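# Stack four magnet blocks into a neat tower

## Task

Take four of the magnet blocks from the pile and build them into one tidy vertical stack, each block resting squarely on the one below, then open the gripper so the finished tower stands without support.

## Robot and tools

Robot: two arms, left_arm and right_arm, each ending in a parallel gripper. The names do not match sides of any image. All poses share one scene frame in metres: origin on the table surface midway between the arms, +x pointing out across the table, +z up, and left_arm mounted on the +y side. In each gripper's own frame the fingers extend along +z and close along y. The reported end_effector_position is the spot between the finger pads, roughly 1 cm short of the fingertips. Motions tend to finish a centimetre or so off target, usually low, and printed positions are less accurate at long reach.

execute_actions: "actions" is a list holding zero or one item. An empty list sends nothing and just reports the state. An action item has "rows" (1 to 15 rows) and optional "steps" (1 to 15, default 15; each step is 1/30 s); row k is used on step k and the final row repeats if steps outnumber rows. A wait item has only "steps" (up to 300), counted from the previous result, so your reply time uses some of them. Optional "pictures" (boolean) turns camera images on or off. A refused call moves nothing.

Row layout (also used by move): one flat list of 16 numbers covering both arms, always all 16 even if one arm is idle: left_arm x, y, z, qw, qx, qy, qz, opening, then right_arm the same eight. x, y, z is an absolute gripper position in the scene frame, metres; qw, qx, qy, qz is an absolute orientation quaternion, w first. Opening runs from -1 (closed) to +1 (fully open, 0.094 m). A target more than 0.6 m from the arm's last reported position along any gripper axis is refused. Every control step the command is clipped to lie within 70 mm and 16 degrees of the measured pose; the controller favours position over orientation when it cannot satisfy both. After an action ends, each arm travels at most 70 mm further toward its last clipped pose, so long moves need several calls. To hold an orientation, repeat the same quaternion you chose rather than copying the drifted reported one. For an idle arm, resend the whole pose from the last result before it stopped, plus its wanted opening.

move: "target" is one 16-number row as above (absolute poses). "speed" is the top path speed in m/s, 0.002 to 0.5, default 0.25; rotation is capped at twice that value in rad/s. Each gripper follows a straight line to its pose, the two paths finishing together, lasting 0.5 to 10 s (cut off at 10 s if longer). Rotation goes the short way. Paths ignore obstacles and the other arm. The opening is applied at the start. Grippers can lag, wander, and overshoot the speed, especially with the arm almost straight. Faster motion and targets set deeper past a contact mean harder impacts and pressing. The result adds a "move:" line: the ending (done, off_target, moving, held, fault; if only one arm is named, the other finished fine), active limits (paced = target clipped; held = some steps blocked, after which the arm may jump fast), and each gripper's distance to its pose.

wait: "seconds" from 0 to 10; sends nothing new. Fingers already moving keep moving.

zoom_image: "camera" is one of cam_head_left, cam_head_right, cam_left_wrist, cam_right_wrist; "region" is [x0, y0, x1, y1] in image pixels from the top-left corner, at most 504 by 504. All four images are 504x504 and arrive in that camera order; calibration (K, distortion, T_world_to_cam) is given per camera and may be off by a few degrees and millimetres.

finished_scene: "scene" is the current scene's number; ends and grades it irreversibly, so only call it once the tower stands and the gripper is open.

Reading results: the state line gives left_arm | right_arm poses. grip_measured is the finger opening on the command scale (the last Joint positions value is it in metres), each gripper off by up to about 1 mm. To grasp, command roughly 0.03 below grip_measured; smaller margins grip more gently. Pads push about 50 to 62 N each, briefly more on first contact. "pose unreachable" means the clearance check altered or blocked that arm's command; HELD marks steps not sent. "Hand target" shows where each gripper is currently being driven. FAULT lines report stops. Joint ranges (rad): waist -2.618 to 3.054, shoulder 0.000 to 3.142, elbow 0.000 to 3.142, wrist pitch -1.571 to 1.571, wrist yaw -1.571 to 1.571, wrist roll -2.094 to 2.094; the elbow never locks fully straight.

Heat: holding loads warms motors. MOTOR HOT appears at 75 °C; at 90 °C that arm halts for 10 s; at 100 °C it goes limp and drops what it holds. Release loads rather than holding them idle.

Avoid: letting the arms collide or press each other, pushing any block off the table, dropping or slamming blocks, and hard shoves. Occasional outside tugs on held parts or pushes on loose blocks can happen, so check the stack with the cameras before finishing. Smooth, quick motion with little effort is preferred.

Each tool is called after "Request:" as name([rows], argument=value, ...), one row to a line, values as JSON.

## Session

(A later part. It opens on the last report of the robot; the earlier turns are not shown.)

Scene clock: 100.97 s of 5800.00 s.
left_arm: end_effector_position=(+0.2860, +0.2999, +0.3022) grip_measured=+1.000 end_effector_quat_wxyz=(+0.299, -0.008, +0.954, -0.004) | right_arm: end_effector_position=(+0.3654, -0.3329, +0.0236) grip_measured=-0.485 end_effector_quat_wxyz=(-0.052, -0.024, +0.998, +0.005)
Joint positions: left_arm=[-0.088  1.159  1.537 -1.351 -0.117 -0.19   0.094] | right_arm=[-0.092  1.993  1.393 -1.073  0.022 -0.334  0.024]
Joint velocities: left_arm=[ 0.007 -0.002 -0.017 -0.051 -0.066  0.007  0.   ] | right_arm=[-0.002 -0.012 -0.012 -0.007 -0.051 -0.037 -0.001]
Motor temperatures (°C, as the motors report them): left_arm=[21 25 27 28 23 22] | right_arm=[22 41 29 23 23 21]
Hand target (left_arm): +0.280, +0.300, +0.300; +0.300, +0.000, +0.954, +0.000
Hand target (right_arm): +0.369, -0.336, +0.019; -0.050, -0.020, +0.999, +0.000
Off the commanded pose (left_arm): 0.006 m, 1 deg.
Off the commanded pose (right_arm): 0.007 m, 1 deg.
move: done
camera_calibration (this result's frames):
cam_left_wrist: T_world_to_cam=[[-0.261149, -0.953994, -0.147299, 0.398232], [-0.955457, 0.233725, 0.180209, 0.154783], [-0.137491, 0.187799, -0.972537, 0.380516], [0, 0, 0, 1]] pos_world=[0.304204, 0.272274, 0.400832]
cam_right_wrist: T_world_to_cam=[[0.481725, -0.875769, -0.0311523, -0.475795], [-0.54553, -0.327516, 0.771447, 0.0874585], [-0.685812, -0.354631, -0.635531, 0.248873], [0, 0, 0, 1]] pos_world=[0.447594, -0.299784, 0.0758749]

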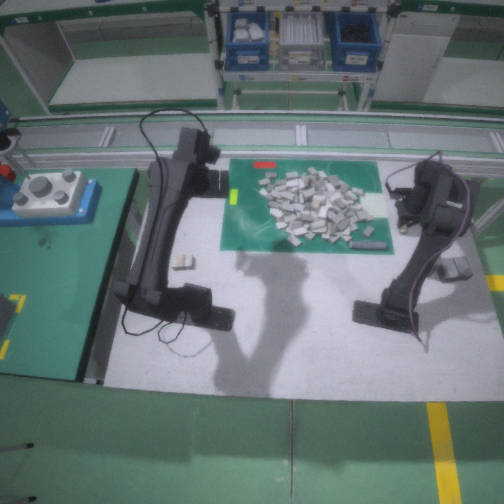

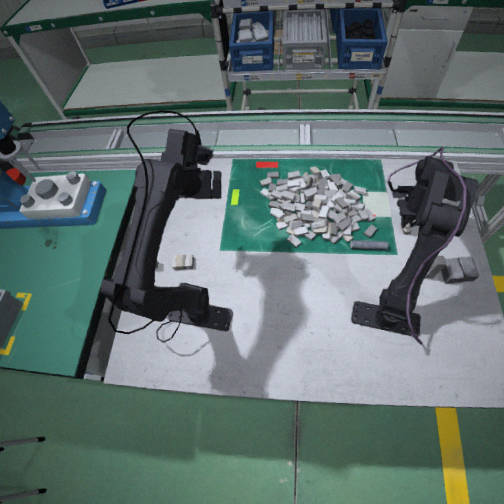

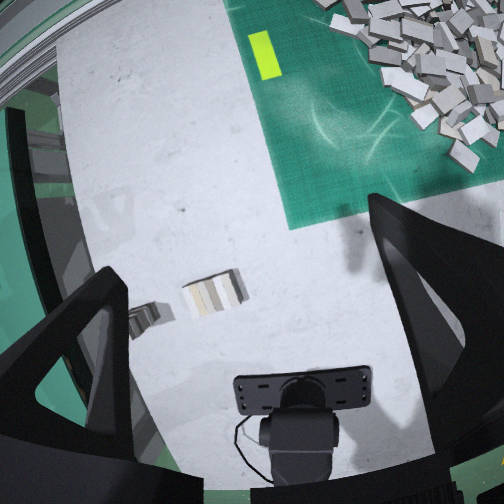

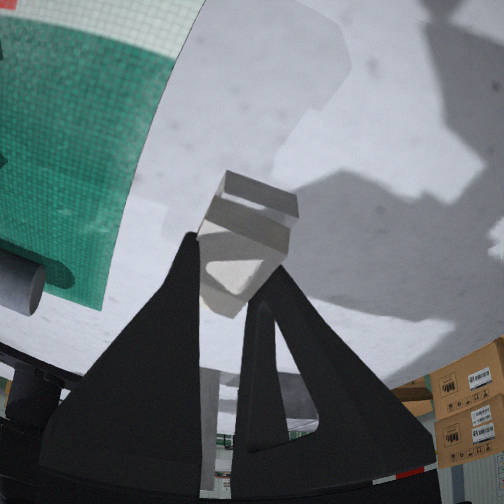

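Request:
move(target=[0.28,0.30,0.30,0.3,0,0.954,0,1, 0.372,-0.337,0.021,-0.05,-0.02,0.9985,0,-0.515], speed=0.02)

Request:
zoom_image(camera="cam_right_wrist", region=[130,90,370,330])

Scene clock: 102.70 s of 5800.00 s.
left_arm: end_effector_position=(+0.2860, +0.2999, +0.3022) grip_measured=+1.000 end_effector_quat_wxyz=(+0.299, -0.008, +0.954, -0.004) | right_arm: end_effector_position=(+0.3654, -0.3329, +0.0236) grip_measured=-0.485 end_effector_quat_wxyz=(-0.052, -0.024, +0.998, +0.005)
Joint positions: left_arm=[-0.088  1.159  1.537 -1.351 -0.117 -0.19   0.094] | right_arm=[-0.092  1.993  1.393 -1.073  0.022 -0.334  0.024]
Joint velocities: left_arm=[-0.007 -0.027  0.007 -0.125 -0.022 -0.037  0.   ] | right_arm=[-0.012 -0.007 -0.002 -0.066 -0.051  0.081  0.   ]
Motor temperatures (°C, as the motors report them): left_arm=[21 25 27 28 23 22] | right_arm=[22 41 30 23 23 21]
Hand target (left_arm): +0.280, +0.300, +0.300; +0.300, +0.000, +0.954, +0.000
Hand target (right_arm): +0.372, -0.337, +0.021; -0.050, -0.020, +0.999, +0.000
Off the commanded pose (left_arm): 0.006 m, 1 deg.
Off the commanded pose (right_arm): 0.008 m, 1 deg.
move: done
camera_calibration (this result's frames):
cam_left_wrist: T_world_to_cam=[[-0.261149, -0.953994, -0.147299, 0.398232], [-0.955457, 0.233725, 0.180209, 0.154783], [-0.137491, 0.187799, -0.972537, 0.380516], [0, 0, 0, 1]] pos_world=[0.304204, 0.272274, 0.400832]
cam_right_wrist: T_world_to_cam=[[0.481393, -0.875952, -0.0311189, -0.475736], [-0.545652, -0.327278, 0.771461, 0.0875818], [-0.685948, -0.354396, -0.635515, 0.249001], [0, 0, 0, 1]] pos_world=[0.447606, -0.299813, 0.0758733]

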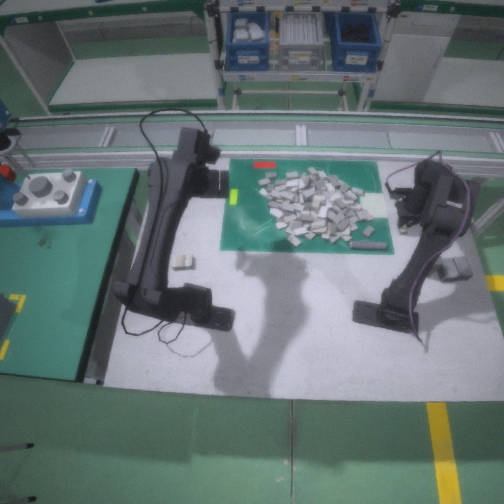

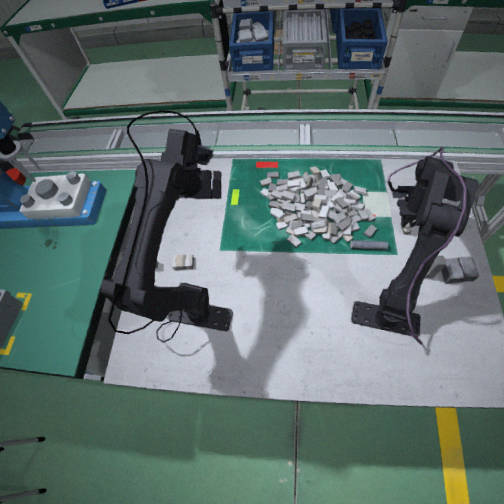

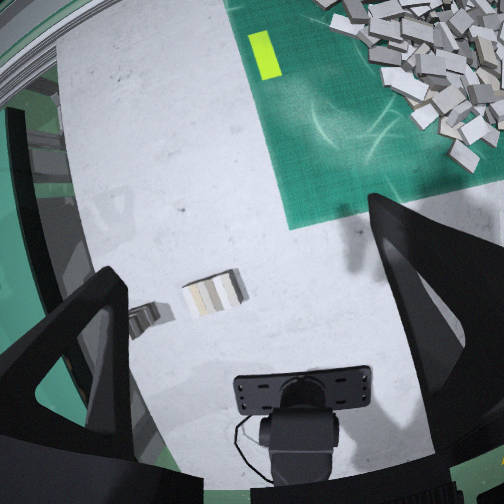

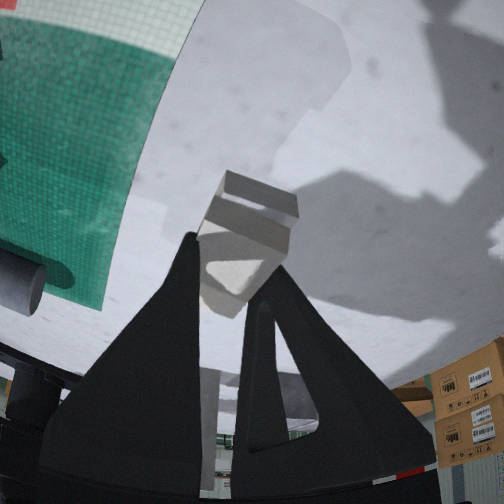

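Region (130, 90, 370, 330) of cam_right_wrist's 504x504 image, scaled by 2.100, with more detail than that image has.

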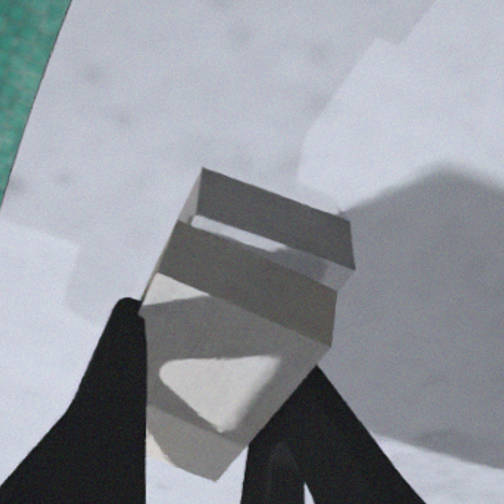

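Request:
move(target=[0.28,0.30,0.30,0.3,0,0.954,0,1, 0.366,-0.333,0.0236,-0.05,-0.02,0.9985,0,-0.2], speed=0.02)

Request:
move(target=[0.28,0.30,0.30,0.3,0,0.954,0,1, 0.370,-0.333,0.085,0.1,0,0.995,0,-0.25], speed=0.2)

Request:
zoom_image(camera="cam_right_wrist", region=[130,90,370,330])

Scene clock: 104.90 s of 5800.00 s.
left_arm: end_effector_position=(+0.2860, +0.2999, +0.3022) grip_measured=+1.000 end_effector_quat_wxyz=(+0.299, -0.008, +0.954, -0.004) | right_arm: end_effector_position=(+0.3654, -0.3331, +0.0236) grip_measured=-0.201 end_effector_quat_wxyz=(-0.052, -0.022, +0.998, +0.005)
Joint positions: left_arm=[-0.088  1.159  1.537 -1.351 -0.117 -0.19   0.094] | right_arm=[-0.092  1.993  1.393 -1.073  0.023 -0.329  0.038]
Joint velocities: left_arm=[-0.007  0.007 -0.007 -0.066 -0.022 -0.081  0.   ] | right_arm=[-0.002 -0.002  0.012  0.037 -0.037  0.051  0.   ]
Motor temperatures (°C, as the motors report them): left_arm=[21 25 27 28 23 22] | right_arm=[22 41 30 23 23 21]
Hand target (left_arm): +0.280, +0.300, +0.300; +0.300, +0.000, +0.954, +0.000
Hand target (right_arm): +0.366, -0.333, +0.024; -0.050, -0.020, +0.999, -0.000
Off the commanded pose (left_arm): 0.006 m, 1 deg.
Off the commanded pose (right_arm): 0.001 m, 1 deg.
move: done
camera_calibration (this result's frames):
cam_left_wrist: T_world_to_cam=[[-0.261149, -0.953994, -0.147299, 0.398232], [-0.955457, 0.233725, 0.180209, 0.154783], [-0.137491, 0.187799, -0.972537, 0.380516], [0, 0, 0, 1]] pos_world=[0.304204, 0.272274, 0.400832]
cam_right_wrist: T_world_to_cam=[[0.476794, -0.878499, -0.0301142, -0.475023], [-0.547159, -0.323427, 0.772018, 0.0893357], [-0.687957, -0.351616, -0.634886, 0.250575], [0, 0, 0, 1]] pos_world=[0.447754, -0.300307, 0.0758131]

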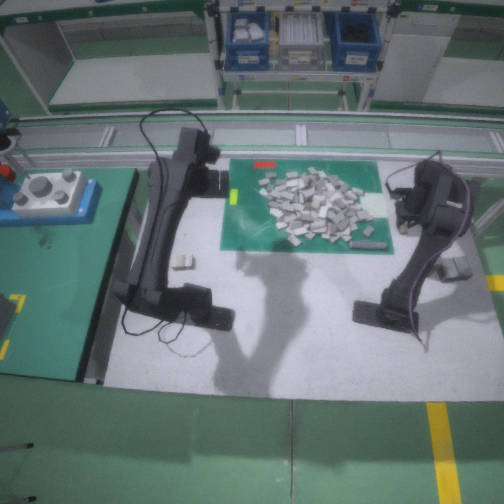

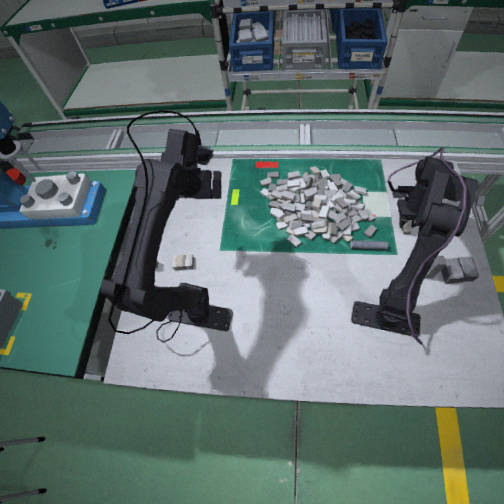

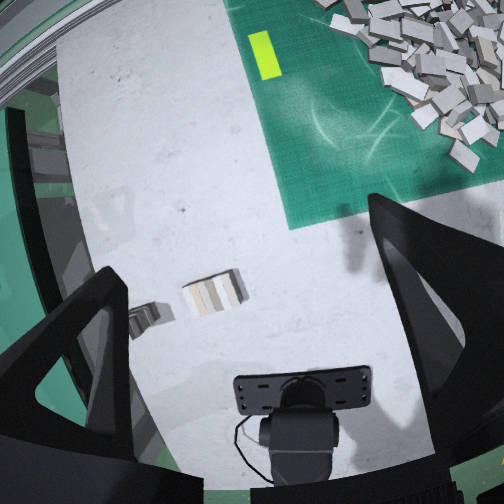

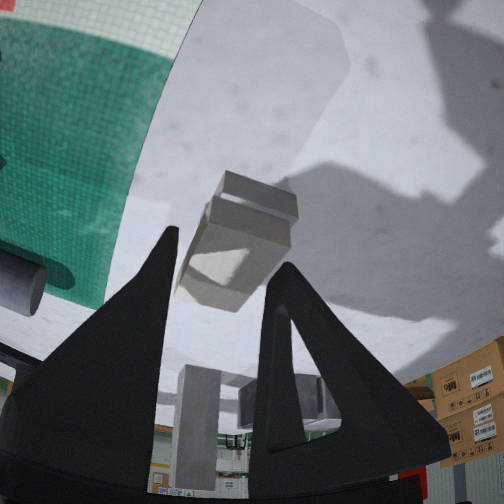

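Scene clock: 106.10 s of 5800.00 s.
left_arm: end_effector_position=(+0.2860, +0.2999, +0.3022) grip_measured=+1.000 end_effector_quat_wxyz=(+0.299, -0.008, +0.954, -0.004) | right_arm: end_effector_position=(+0.3737, -0.3339, +0.0853) grip_measured=-0.249 end_effector_quat_wxyz=(+0.097, -0.007, +0.995, -0.006)
Joint positions: left_arm=[-0.088  1.159  1.537 -1.351 -0.117 -0.19   0.094] | right_arm=[-0.125  1.698  1.253 -0.937 -0.051 -0.329  0.035]
Joint velocities: left_arm=[-0.007 -0.007  0.002 -0.125 -0.022  0.007  0.   ] | right_arm=[ 0.007  0.012 -0.017 -0.051 -0.037 -0.037 -0.001]
Motor temperatures (°C, as the motors report them): left_arm=[21 25 27 28 23 22] | right_arm=[22 41 30 23 23 21]
Hand target (left_arm): +0.280, +0.300, +0.300; +0.300, +0.000, +0.954, +0.000
Hand target (right_arm): +0.371, -0.333, +0.084; +0.100, -0.000, +0.995, -0.000
Off the commanded pose (left_arm): 0.006 m, 1 deg.
Off the commanded pose (right_arm): 0.004 m, 1 deg.
move: done
camera_calibration (this result's frames):
cam_left_wrist: T_world_to_cam=[[-0.261149, -0.953994, -0.147299, 0.398232], [-0.955457, 0.233725, 0.180209, 0.154783], [-0.137491, 0.187799, -0.972537, 0.380516], [0, 0, 0, 1]] pos_world=[0.304204, 0.272274, 0.400832]
cam_right_wrist: T_world_to_cam=[[0.436282, -0.891404, 0.122705, -0.480089], [-0.76045, -0.292369, 0.579858, 0.152449], [-0.481013, -0.346293, -0.805424, 0.234163], [0, 0, 0, 1]] pos_world=[0.43802, -0.302294, 0.159111]

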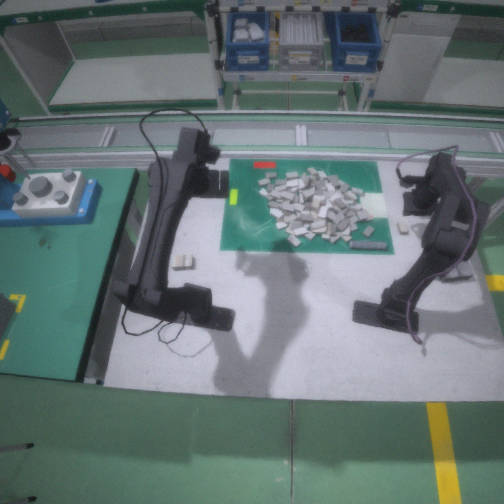

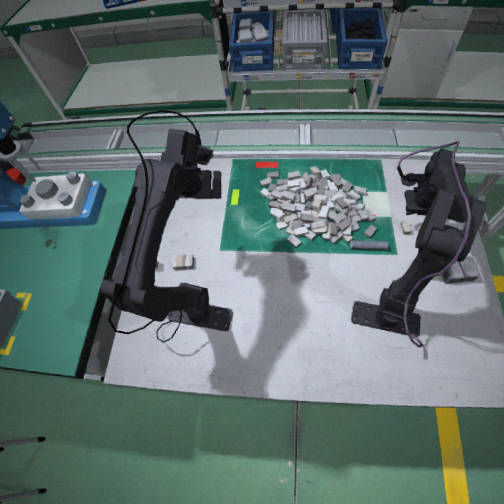

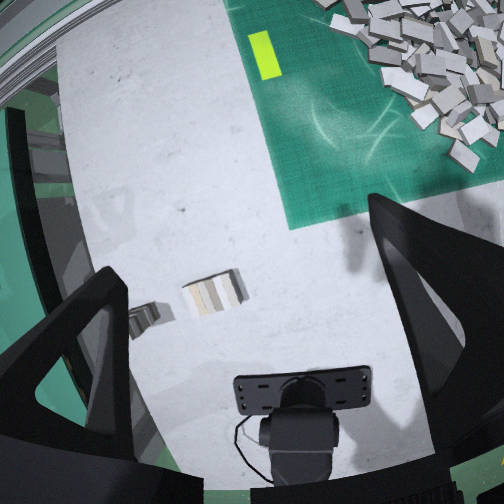

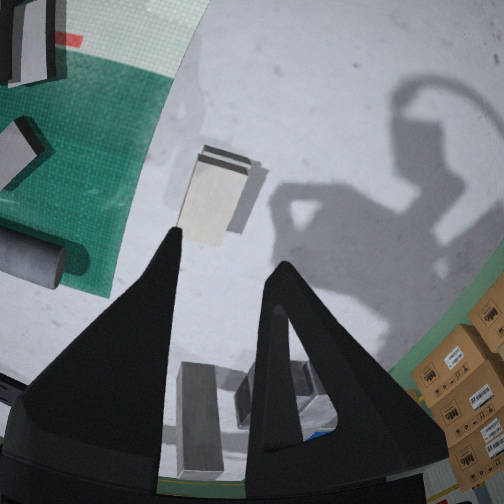

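Region (130, 90, 370, 330) of cam_right_wrist's 504x504 image, scaled by 2.100, with more detail than that image has.

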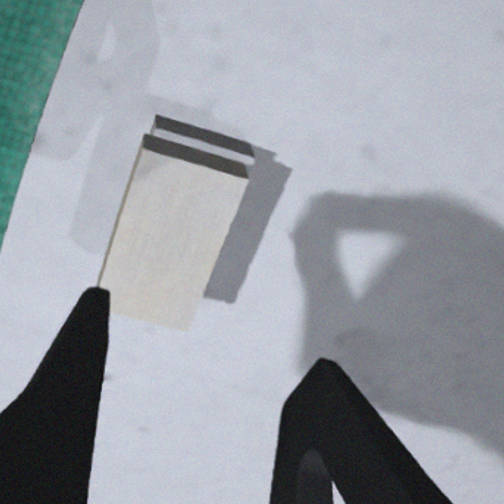

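Request:
move(target=[0.28,0.30,0.30,0.3,0,0.954,0,1, 0.347,-0.217,0.075,0.0934,0.3566,0.929,-0.0358,-0.25], speed=0.35)

Scene clock: 109.70 s of 5800.00 s.
left_arm: end_effector_position=(+0.2860, +0.2999, +0.3022) grip_measured=+1.000 end_effector_quat_wxyz=(+0.299, -0.008, +0.954, -0.004) | right_arm: end_effector_position=(+0.3526, -0.2175, +0.0777) grip_measured=-0.249 end_effector_quat_wxyz=(+0.102, +0.354, +0.929, -0.030)
Joint positions: left_arm=[-0.088  1.159  1.537 -1.351 -0.117 -0.19   0.094] | right_arm=[ 0.331  1.603  1.118 -0.933  0.15   0.852  0.035]
Joint velocities: left_arm=[-0.007 -0.002 -0.002  0.081 -0.037  0.007  0.   ] | right_arm=[ 0.002  0.007 -0.017 -0.081 -0.051 -0.022 -0.   ]
Motor temperatures (°C, as the motors report them): left_arm=[21 25 27 28 23 22] | right_arm=[22 41 29 23 23 21]
Hand target (left_arm): +0.280, +0.300, +0.300; +0.300, +0.000, +0.954, +0.000
Hand target (right_arm): +0.345, -0.219, +0.076; +0.095, +0.356, +0.929, -0.041
Off the commanded pose (left_arm): 0.006 m, 1 deg.
Off the commanded pose (right_arm): 0.006 m, 1 deg.
move: done
camera_calibration (this result's frames):
cam_left_wrist: T_world_to_cam=[[-0.261149, -0.953994, -0.147299, 0.398232], [-0.955457, 0.233725, 0.180209, 0.154783], [-0.137491, 0.187799, -0.972537, 0.380516], [0, 0, 0, 1]] pos_world=[0.304204, 0.272274, 0.400832]
cam_right_wrist: T_world_to_cam=[[-0.280372, -0.954425, 0.102297, -0.125577], [-0.778849, 0.288487, 0.556928, 0.30938], [-0.561058, 0.0764728, -0.824237, 0.379887], [0, 0, 0, 1]] pos_world=[0.41889, -0.238157, 0.15366]

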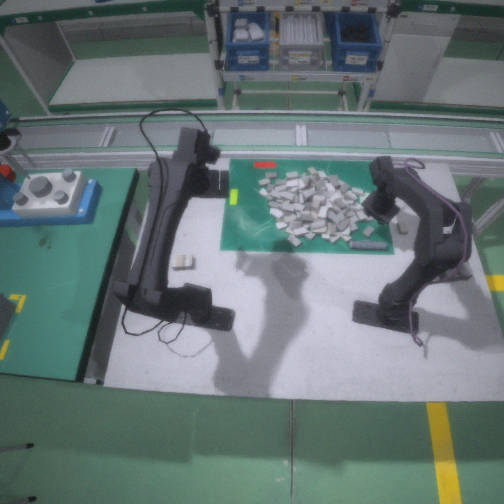

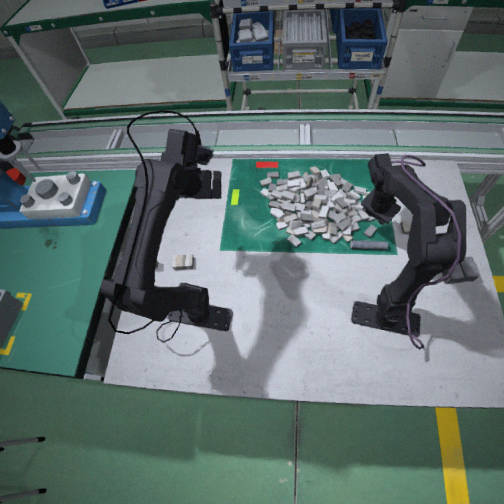

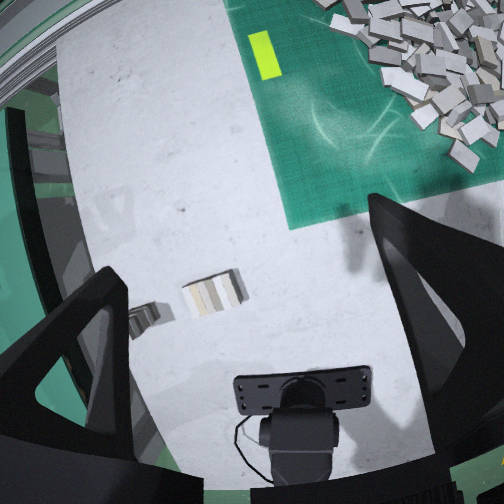

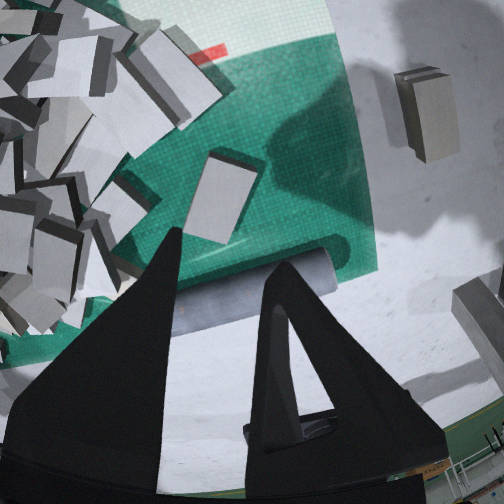

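Request:
move(target=[0.28,0.30,0.30,0.3,0,0.954,0,1, 0.345,-0.216,0.035,0.0934,0.3566,0.929,-0.0358,-0.25], speed=0.15)

Scene clock: 112.40 s of 5800.00 s.
left_arm: end_effector_position=(+0.2860, +0.2999, +0.3022) grip_measured=+1.000 end_effector_quat_wxyz=(+0.299, -0.008, +0.954, -0.004) | right_arm: end_effector_position=(+0.3479, -0.2182, +0.0415) grip_measured=-0.249 end_effector_quat_wxyz=(+0.099, +0.358, +0.928, -0.032)
Joint positions: left_arm=[-0.088  1.159  1.537 -1.351 -0.117 -0.19   0.094] | right_arm=[ 0.331  1.638  1.005 -0.794  0.15   0.862  0.035]
Joint velocities: left_arm=[-0.002 -0.017 -0.022  0.007  0.051  0.007  0.   ] | right_arm=[-0.002 -0.002 -0.007  0.022  0.037 -0.022  0.001]
Motor temperatures (°C, as the motors report them): left_arm=[21 25 27 28 23 22] | right_arm=[22 41 29 23 23 21]
Hand target (left_arm): +0.280, +0.300, +0.300; +0.300, +0.000, +0.954, +0.000
Hand target (right_arm): +0.344, -0.216, +0.035; +0.093, +0.357, +0.929, -0.036
Off the commanded pose (left_arm): 0.006 m, 1 deg.
Off the commanded pose (right_arm): 0.007 m, 1 deg.
move: done
camera_calibration (this result's frames):
cam_left_wrist: T_world_to_cam=[[-0.261149, -0.953994, -0.147299, 0.398232], [-0.955457, 0.233725, 0.180209, 0.154783], [-0.137491, 0.187799, -0.972537, 0.380516], [0, 0, 0, 1]] pos_world=[0.304204, 0.272274, 0.400832]
cam_right_wrist: T_world_to_cam=[[-0.288926, -0.951595, 0.104825, -0.120419], [-0.771672, 0.296292, 0.562791, 0.325153], [-0.566608, 0.0817141, -0.819925, 0.350326], [0, 0, 0, 1]] pos_world=[0.414617, -0.239557, 0.116871]

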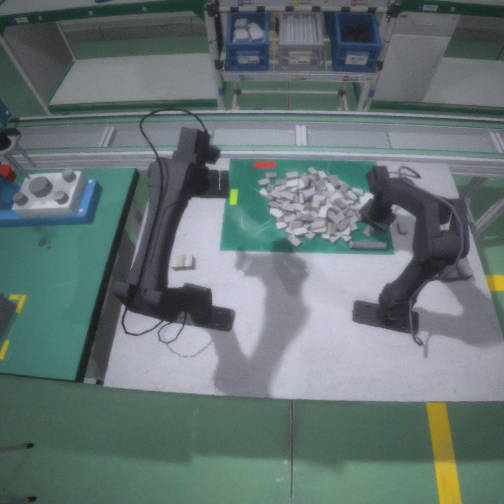

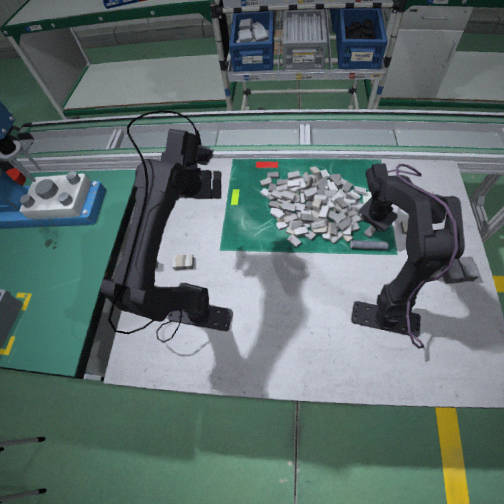

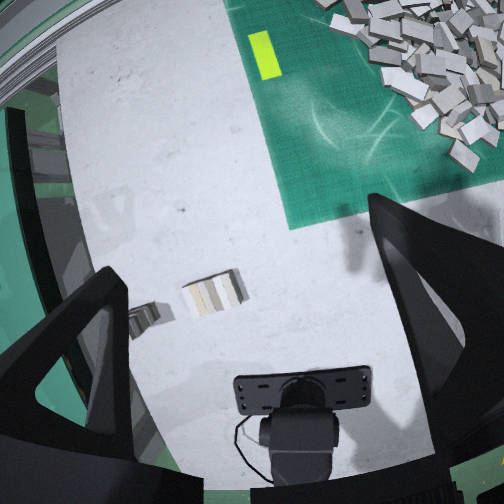

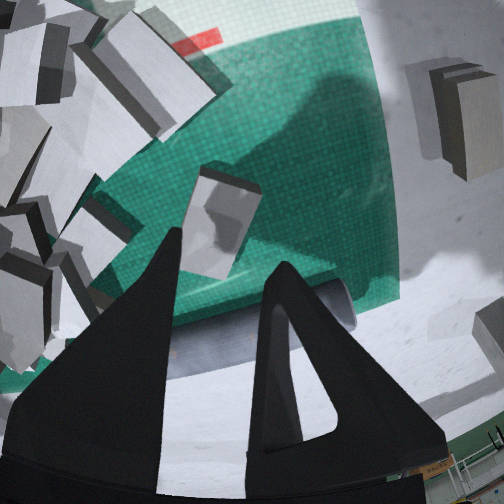

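Request:
move(target=[0.28,0.30,0.30,0.3,0,0.954,0,1, 0.349,-0.210,0.018,0.0934,0.3566,0.929,-0.0358,-0.2], speed=0.06)

Scene clock: 114.83 s of 5800.00 s.
left_arm: end_effector_position=(+0.2860, +0.2999, +0.3022) grip_measured=+1.000 end_effector_quat_wxyz=(+0.299, -0.008, +0.954, -0.004) | right_arm: end_effector_position=(+0.3533, -0.2104, +0.0254) grip_measured=-0.201 end_effector_quat_wxyz=(+0.100, +0.356, +0.929, -0.029)
Joint positions: left_arm=[-0.088  1.159  1.537 -1.351 -0.117 -0.19   0.094] | right_arm=[ 0.354  1.686  0.987 -0.727  0.15   0.881  0.038]
Joint velocities: left_arm=[ 0.007  0.002 -0.002 -0.066  0.007  0.022  0.   ] | right_arm=[-0.007  0.002 -0.017 -0.022  0.037 -0.007  0.001]
Motor temperatures (°C, as the motors report them): left_arm=[21 25 27 28 23 22] | right_arm=[22 41 29 23 23 21]
Hand target (left_arm): +0.280, +0.300, +0.300; +0.300, +0.000, +0.954, +0.000
Hand target (right_arm): +0.348, -0.210, +0.018; +0.093, +0.356, +0.929, -0.036
Off the commanded pose (left_arm): 0.006 m, 1 deg.
Off the commanded pose (right_arm): 0.009 m, 1 deg.
move: done
camera_calibration (this result's frames):
cam_left_wrist: T_world_to_cam=[[-0.261149, -0.953994, -0.147299, 0.398232], [-0.955457, 0.233725, 0.180209, 0.154783], [-0.137491, 0.187799, -0.972537, 0.380516], [0, 0, 0, 1]] pos_world=[0.304204, 0.272274, 0.400832]
cam_right_wrist: T_world_to_cam=[[-0.285269, -0.953136, 0.100759, -0.111231], [-0.774884, 0.291226, 0.561018, 0.336166], [-0.564071, 0.0819645, -0.821648, 0.338763], [0, 0, 0, 1]] pos_world=[0.419846, -0.231685, 0.100956]

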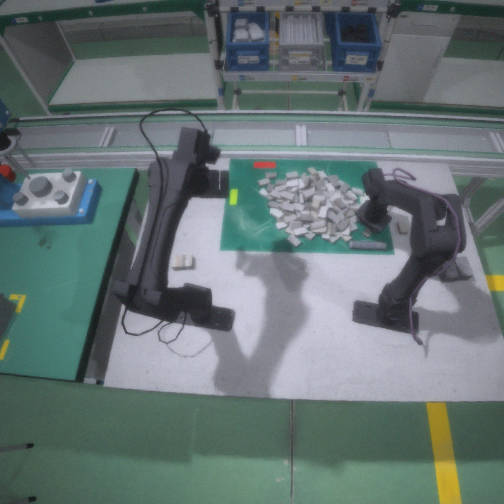

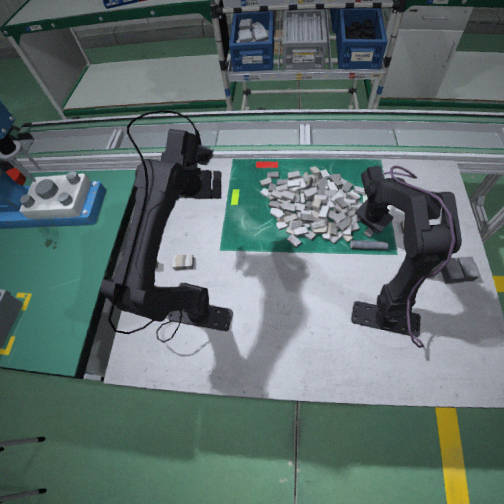

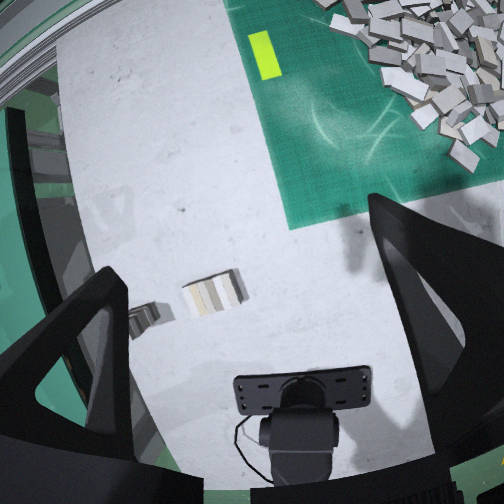

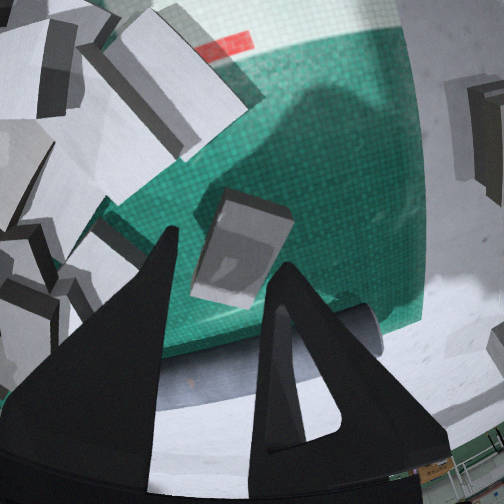

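Request:
move(target=[0.28,0.30,0.30,0.3,0,0.954,0,1, 0.344,-0.217,0.020,0.0934,0.3566,0.929,-0.0358,-0.15], speed=0.04)

Scene clock: 116.73 s of 5800.00 s.
left_arm: end_effector_position=(+0.2860, +0.2999, +0.3022) grip_measured=+1.000 end_effector_quat_wxyz=(+0.299, -0.008, +0.954, -0.004) | right_arm: end_effector_position=(+0.3483, -0.2137, +0.0210) grip_measured=-0.152 end_effector_quat_wxyz=(+0.094, +0.357, +0.929, -0.033)
Joint positions: left_arm=[-0.088  1.159  1.537 -1.351 -0.117 -0.19   0.094] | right_arm=[ 0.346  1.686  0.97  -0.723  0.15   0.875  0.04 ]
Joint velocities: left_arm=[-0.012  0.002 -0.007  0.022 -0.022  0.095  0.   ] | right_arm=[ 0.007 -0.007  0.007 -0.022 -0.051  0.066  0.   ]
Motor temperatures (°C, as the motors report them): left_arm=[21 25 27 28 23 22] | right_arm=[22 40 29 23 23 21]
Hand target (left_arm): +0.280, +0.300, +0.300; +0.300, +0.000, +0.954, +0.000
Hand target (right_arm): +0.344, -0.217, +0.020; +0.093, +0.357, +0.929, -0.036
Off the commanded pose (left_arm): 0.006 m, 1 deg.
Off the commanded pose (right_arm): 0.006 m, 0 deg.
move: done
camera_calibration (this result's frames):
cam_left_wrist: T_world_to_cam=[[-0.261149, -0.953994, -0.147299, 0.398232], [-0.955457, 0.233725, 0.180209, 0.154783], [-0.137491, 0.187799, -0.972537, 0.380516], [0, 0, 0, 1]] pos_world=[0.304204, 0.272274, 0.400832]
cam_right_wrist: T_world_to_cam=[[-0.286113, -0.95214, 0.107558, -0.114989], [-0.766301, 0.294758, 0.570877, 0.333268], [-0.575258, 0.0809136, -0.81396, 0.336098], [0, 0, 0, 1]] pos_world=[0.415827, -0.234914, 0.0956838]

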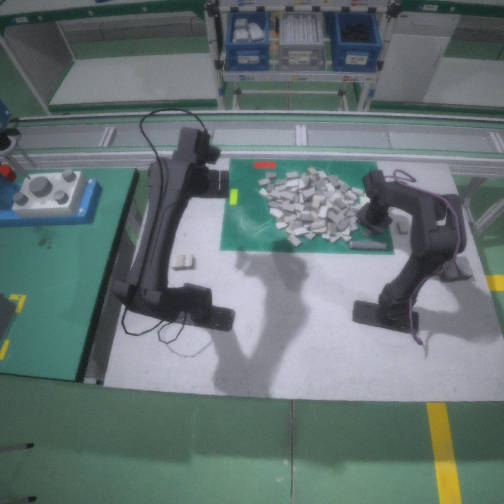

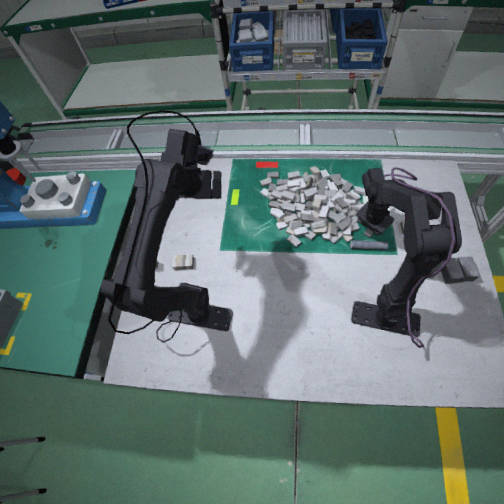

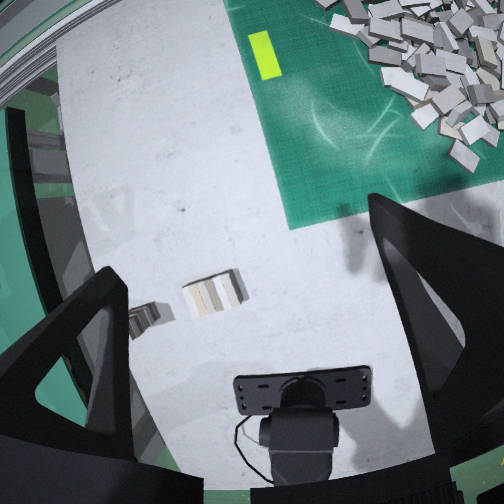

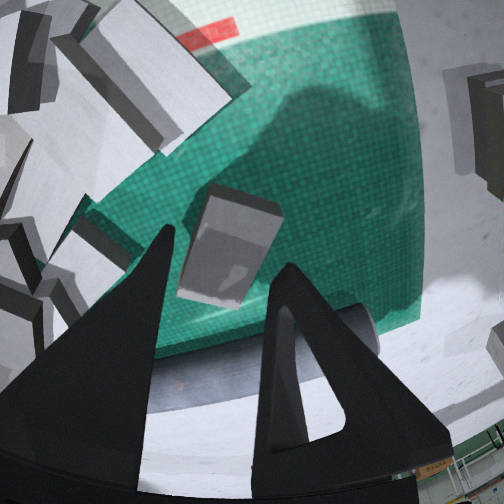

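Centred. Descend.

Request:
move(target=[0.28,0.30,0.30,0.3,0,0.954,0,1, 0.345,-0.216,0.003,0.0934,0.3566,0.929,-0.0358,-0.15], speed=0.04)

Scene clock: 118.37 s of 5800.00 s.
left_arm: end_effector_position=(+0.2860, +0.2999, +0.3022) grip_measured=+1.000 end_effector_quat_wxyz=(+0.299, -0.008, +0.954, -0.004) | right_arm: end_effector_position=(+0.3502, -0.2134, +0.0111) grip_measured=-0.152 end_effector_quat_wxyz=(+0.102, +0.357, +0.928, -0.029)
Joint positions: left_arm=[-0.088  1.159  1.537 -1.351 -0.117 -0.19   0.094] | right_arm=[ 0.346  1.697  0.935 -0.659  0.15   0.874  0.04 ]
Joint velocities: left_arm=[ 0.002 -0.017 -0.012  0.022 -0.022 -0.051  0.   ] | right_arm=[ 0.002  0.002 -0.002  0.007 -0.022 -0.095 -0.   ]
Motor temperatures (°C, as the motors report them): left_arm=[21 25 27 28 23 22] | right_arm=[22 40 29 23 23 21]
Hand target (left_arm): +0.280, +0.300, +0.300; +0.300, +0.000, +0.954, +0.000
Hand target (right_arm): +0.345, -0.216, +0.003; +0.093, +0.356, +0.929, -0.036
Off the commanded pose (left_arm): 0.006 m, 1 deg.
Off the commanded pose (right_arm): 0.010 m, 1 deg.
move: done
camera_calibration (this result's frames):
cam_left_wrist: T_world_to_cam=[[-0.261149, -0.953994, -0.147299, 0.398232], [-0.955457, 0.233725, 0.180209, 0.154783], [-0.137491, 0.187799, -0.972537, 0.380516], [0, 0, 0, 1]] pos_world=[0.304204, 0.272274, 0.400832]
cam_right_wrist: T_world_to_cam=[[-0.287307, -0.952633, 0.0997279, -0.112704], [-0.776892, 0.292666, 0.557481, 0.343684], [-0.560262, 0.0826903, -0.824178, 0.324405], [0, 0, 0, 1]] pos_world=[0.416377, -0.234775, 0.0870092]

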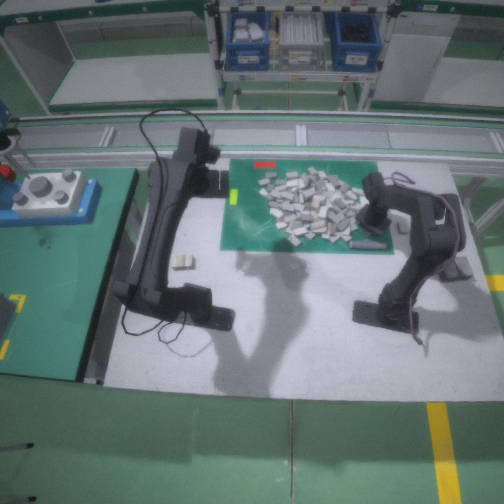

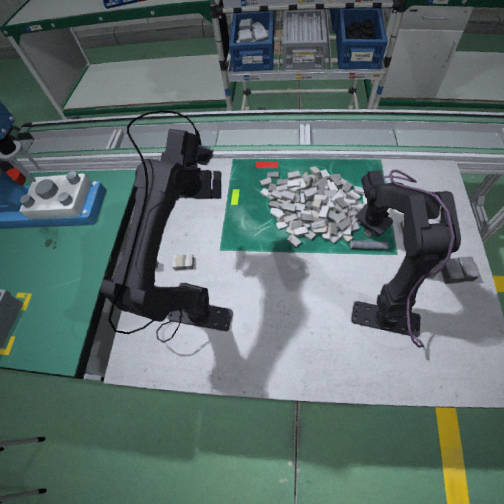

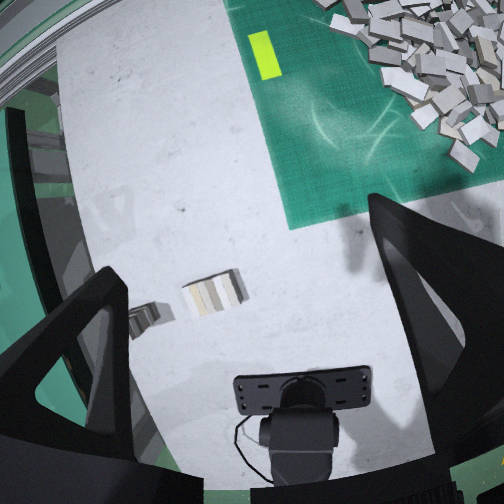

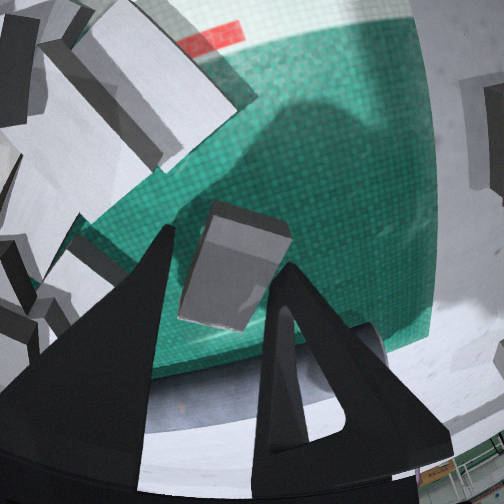

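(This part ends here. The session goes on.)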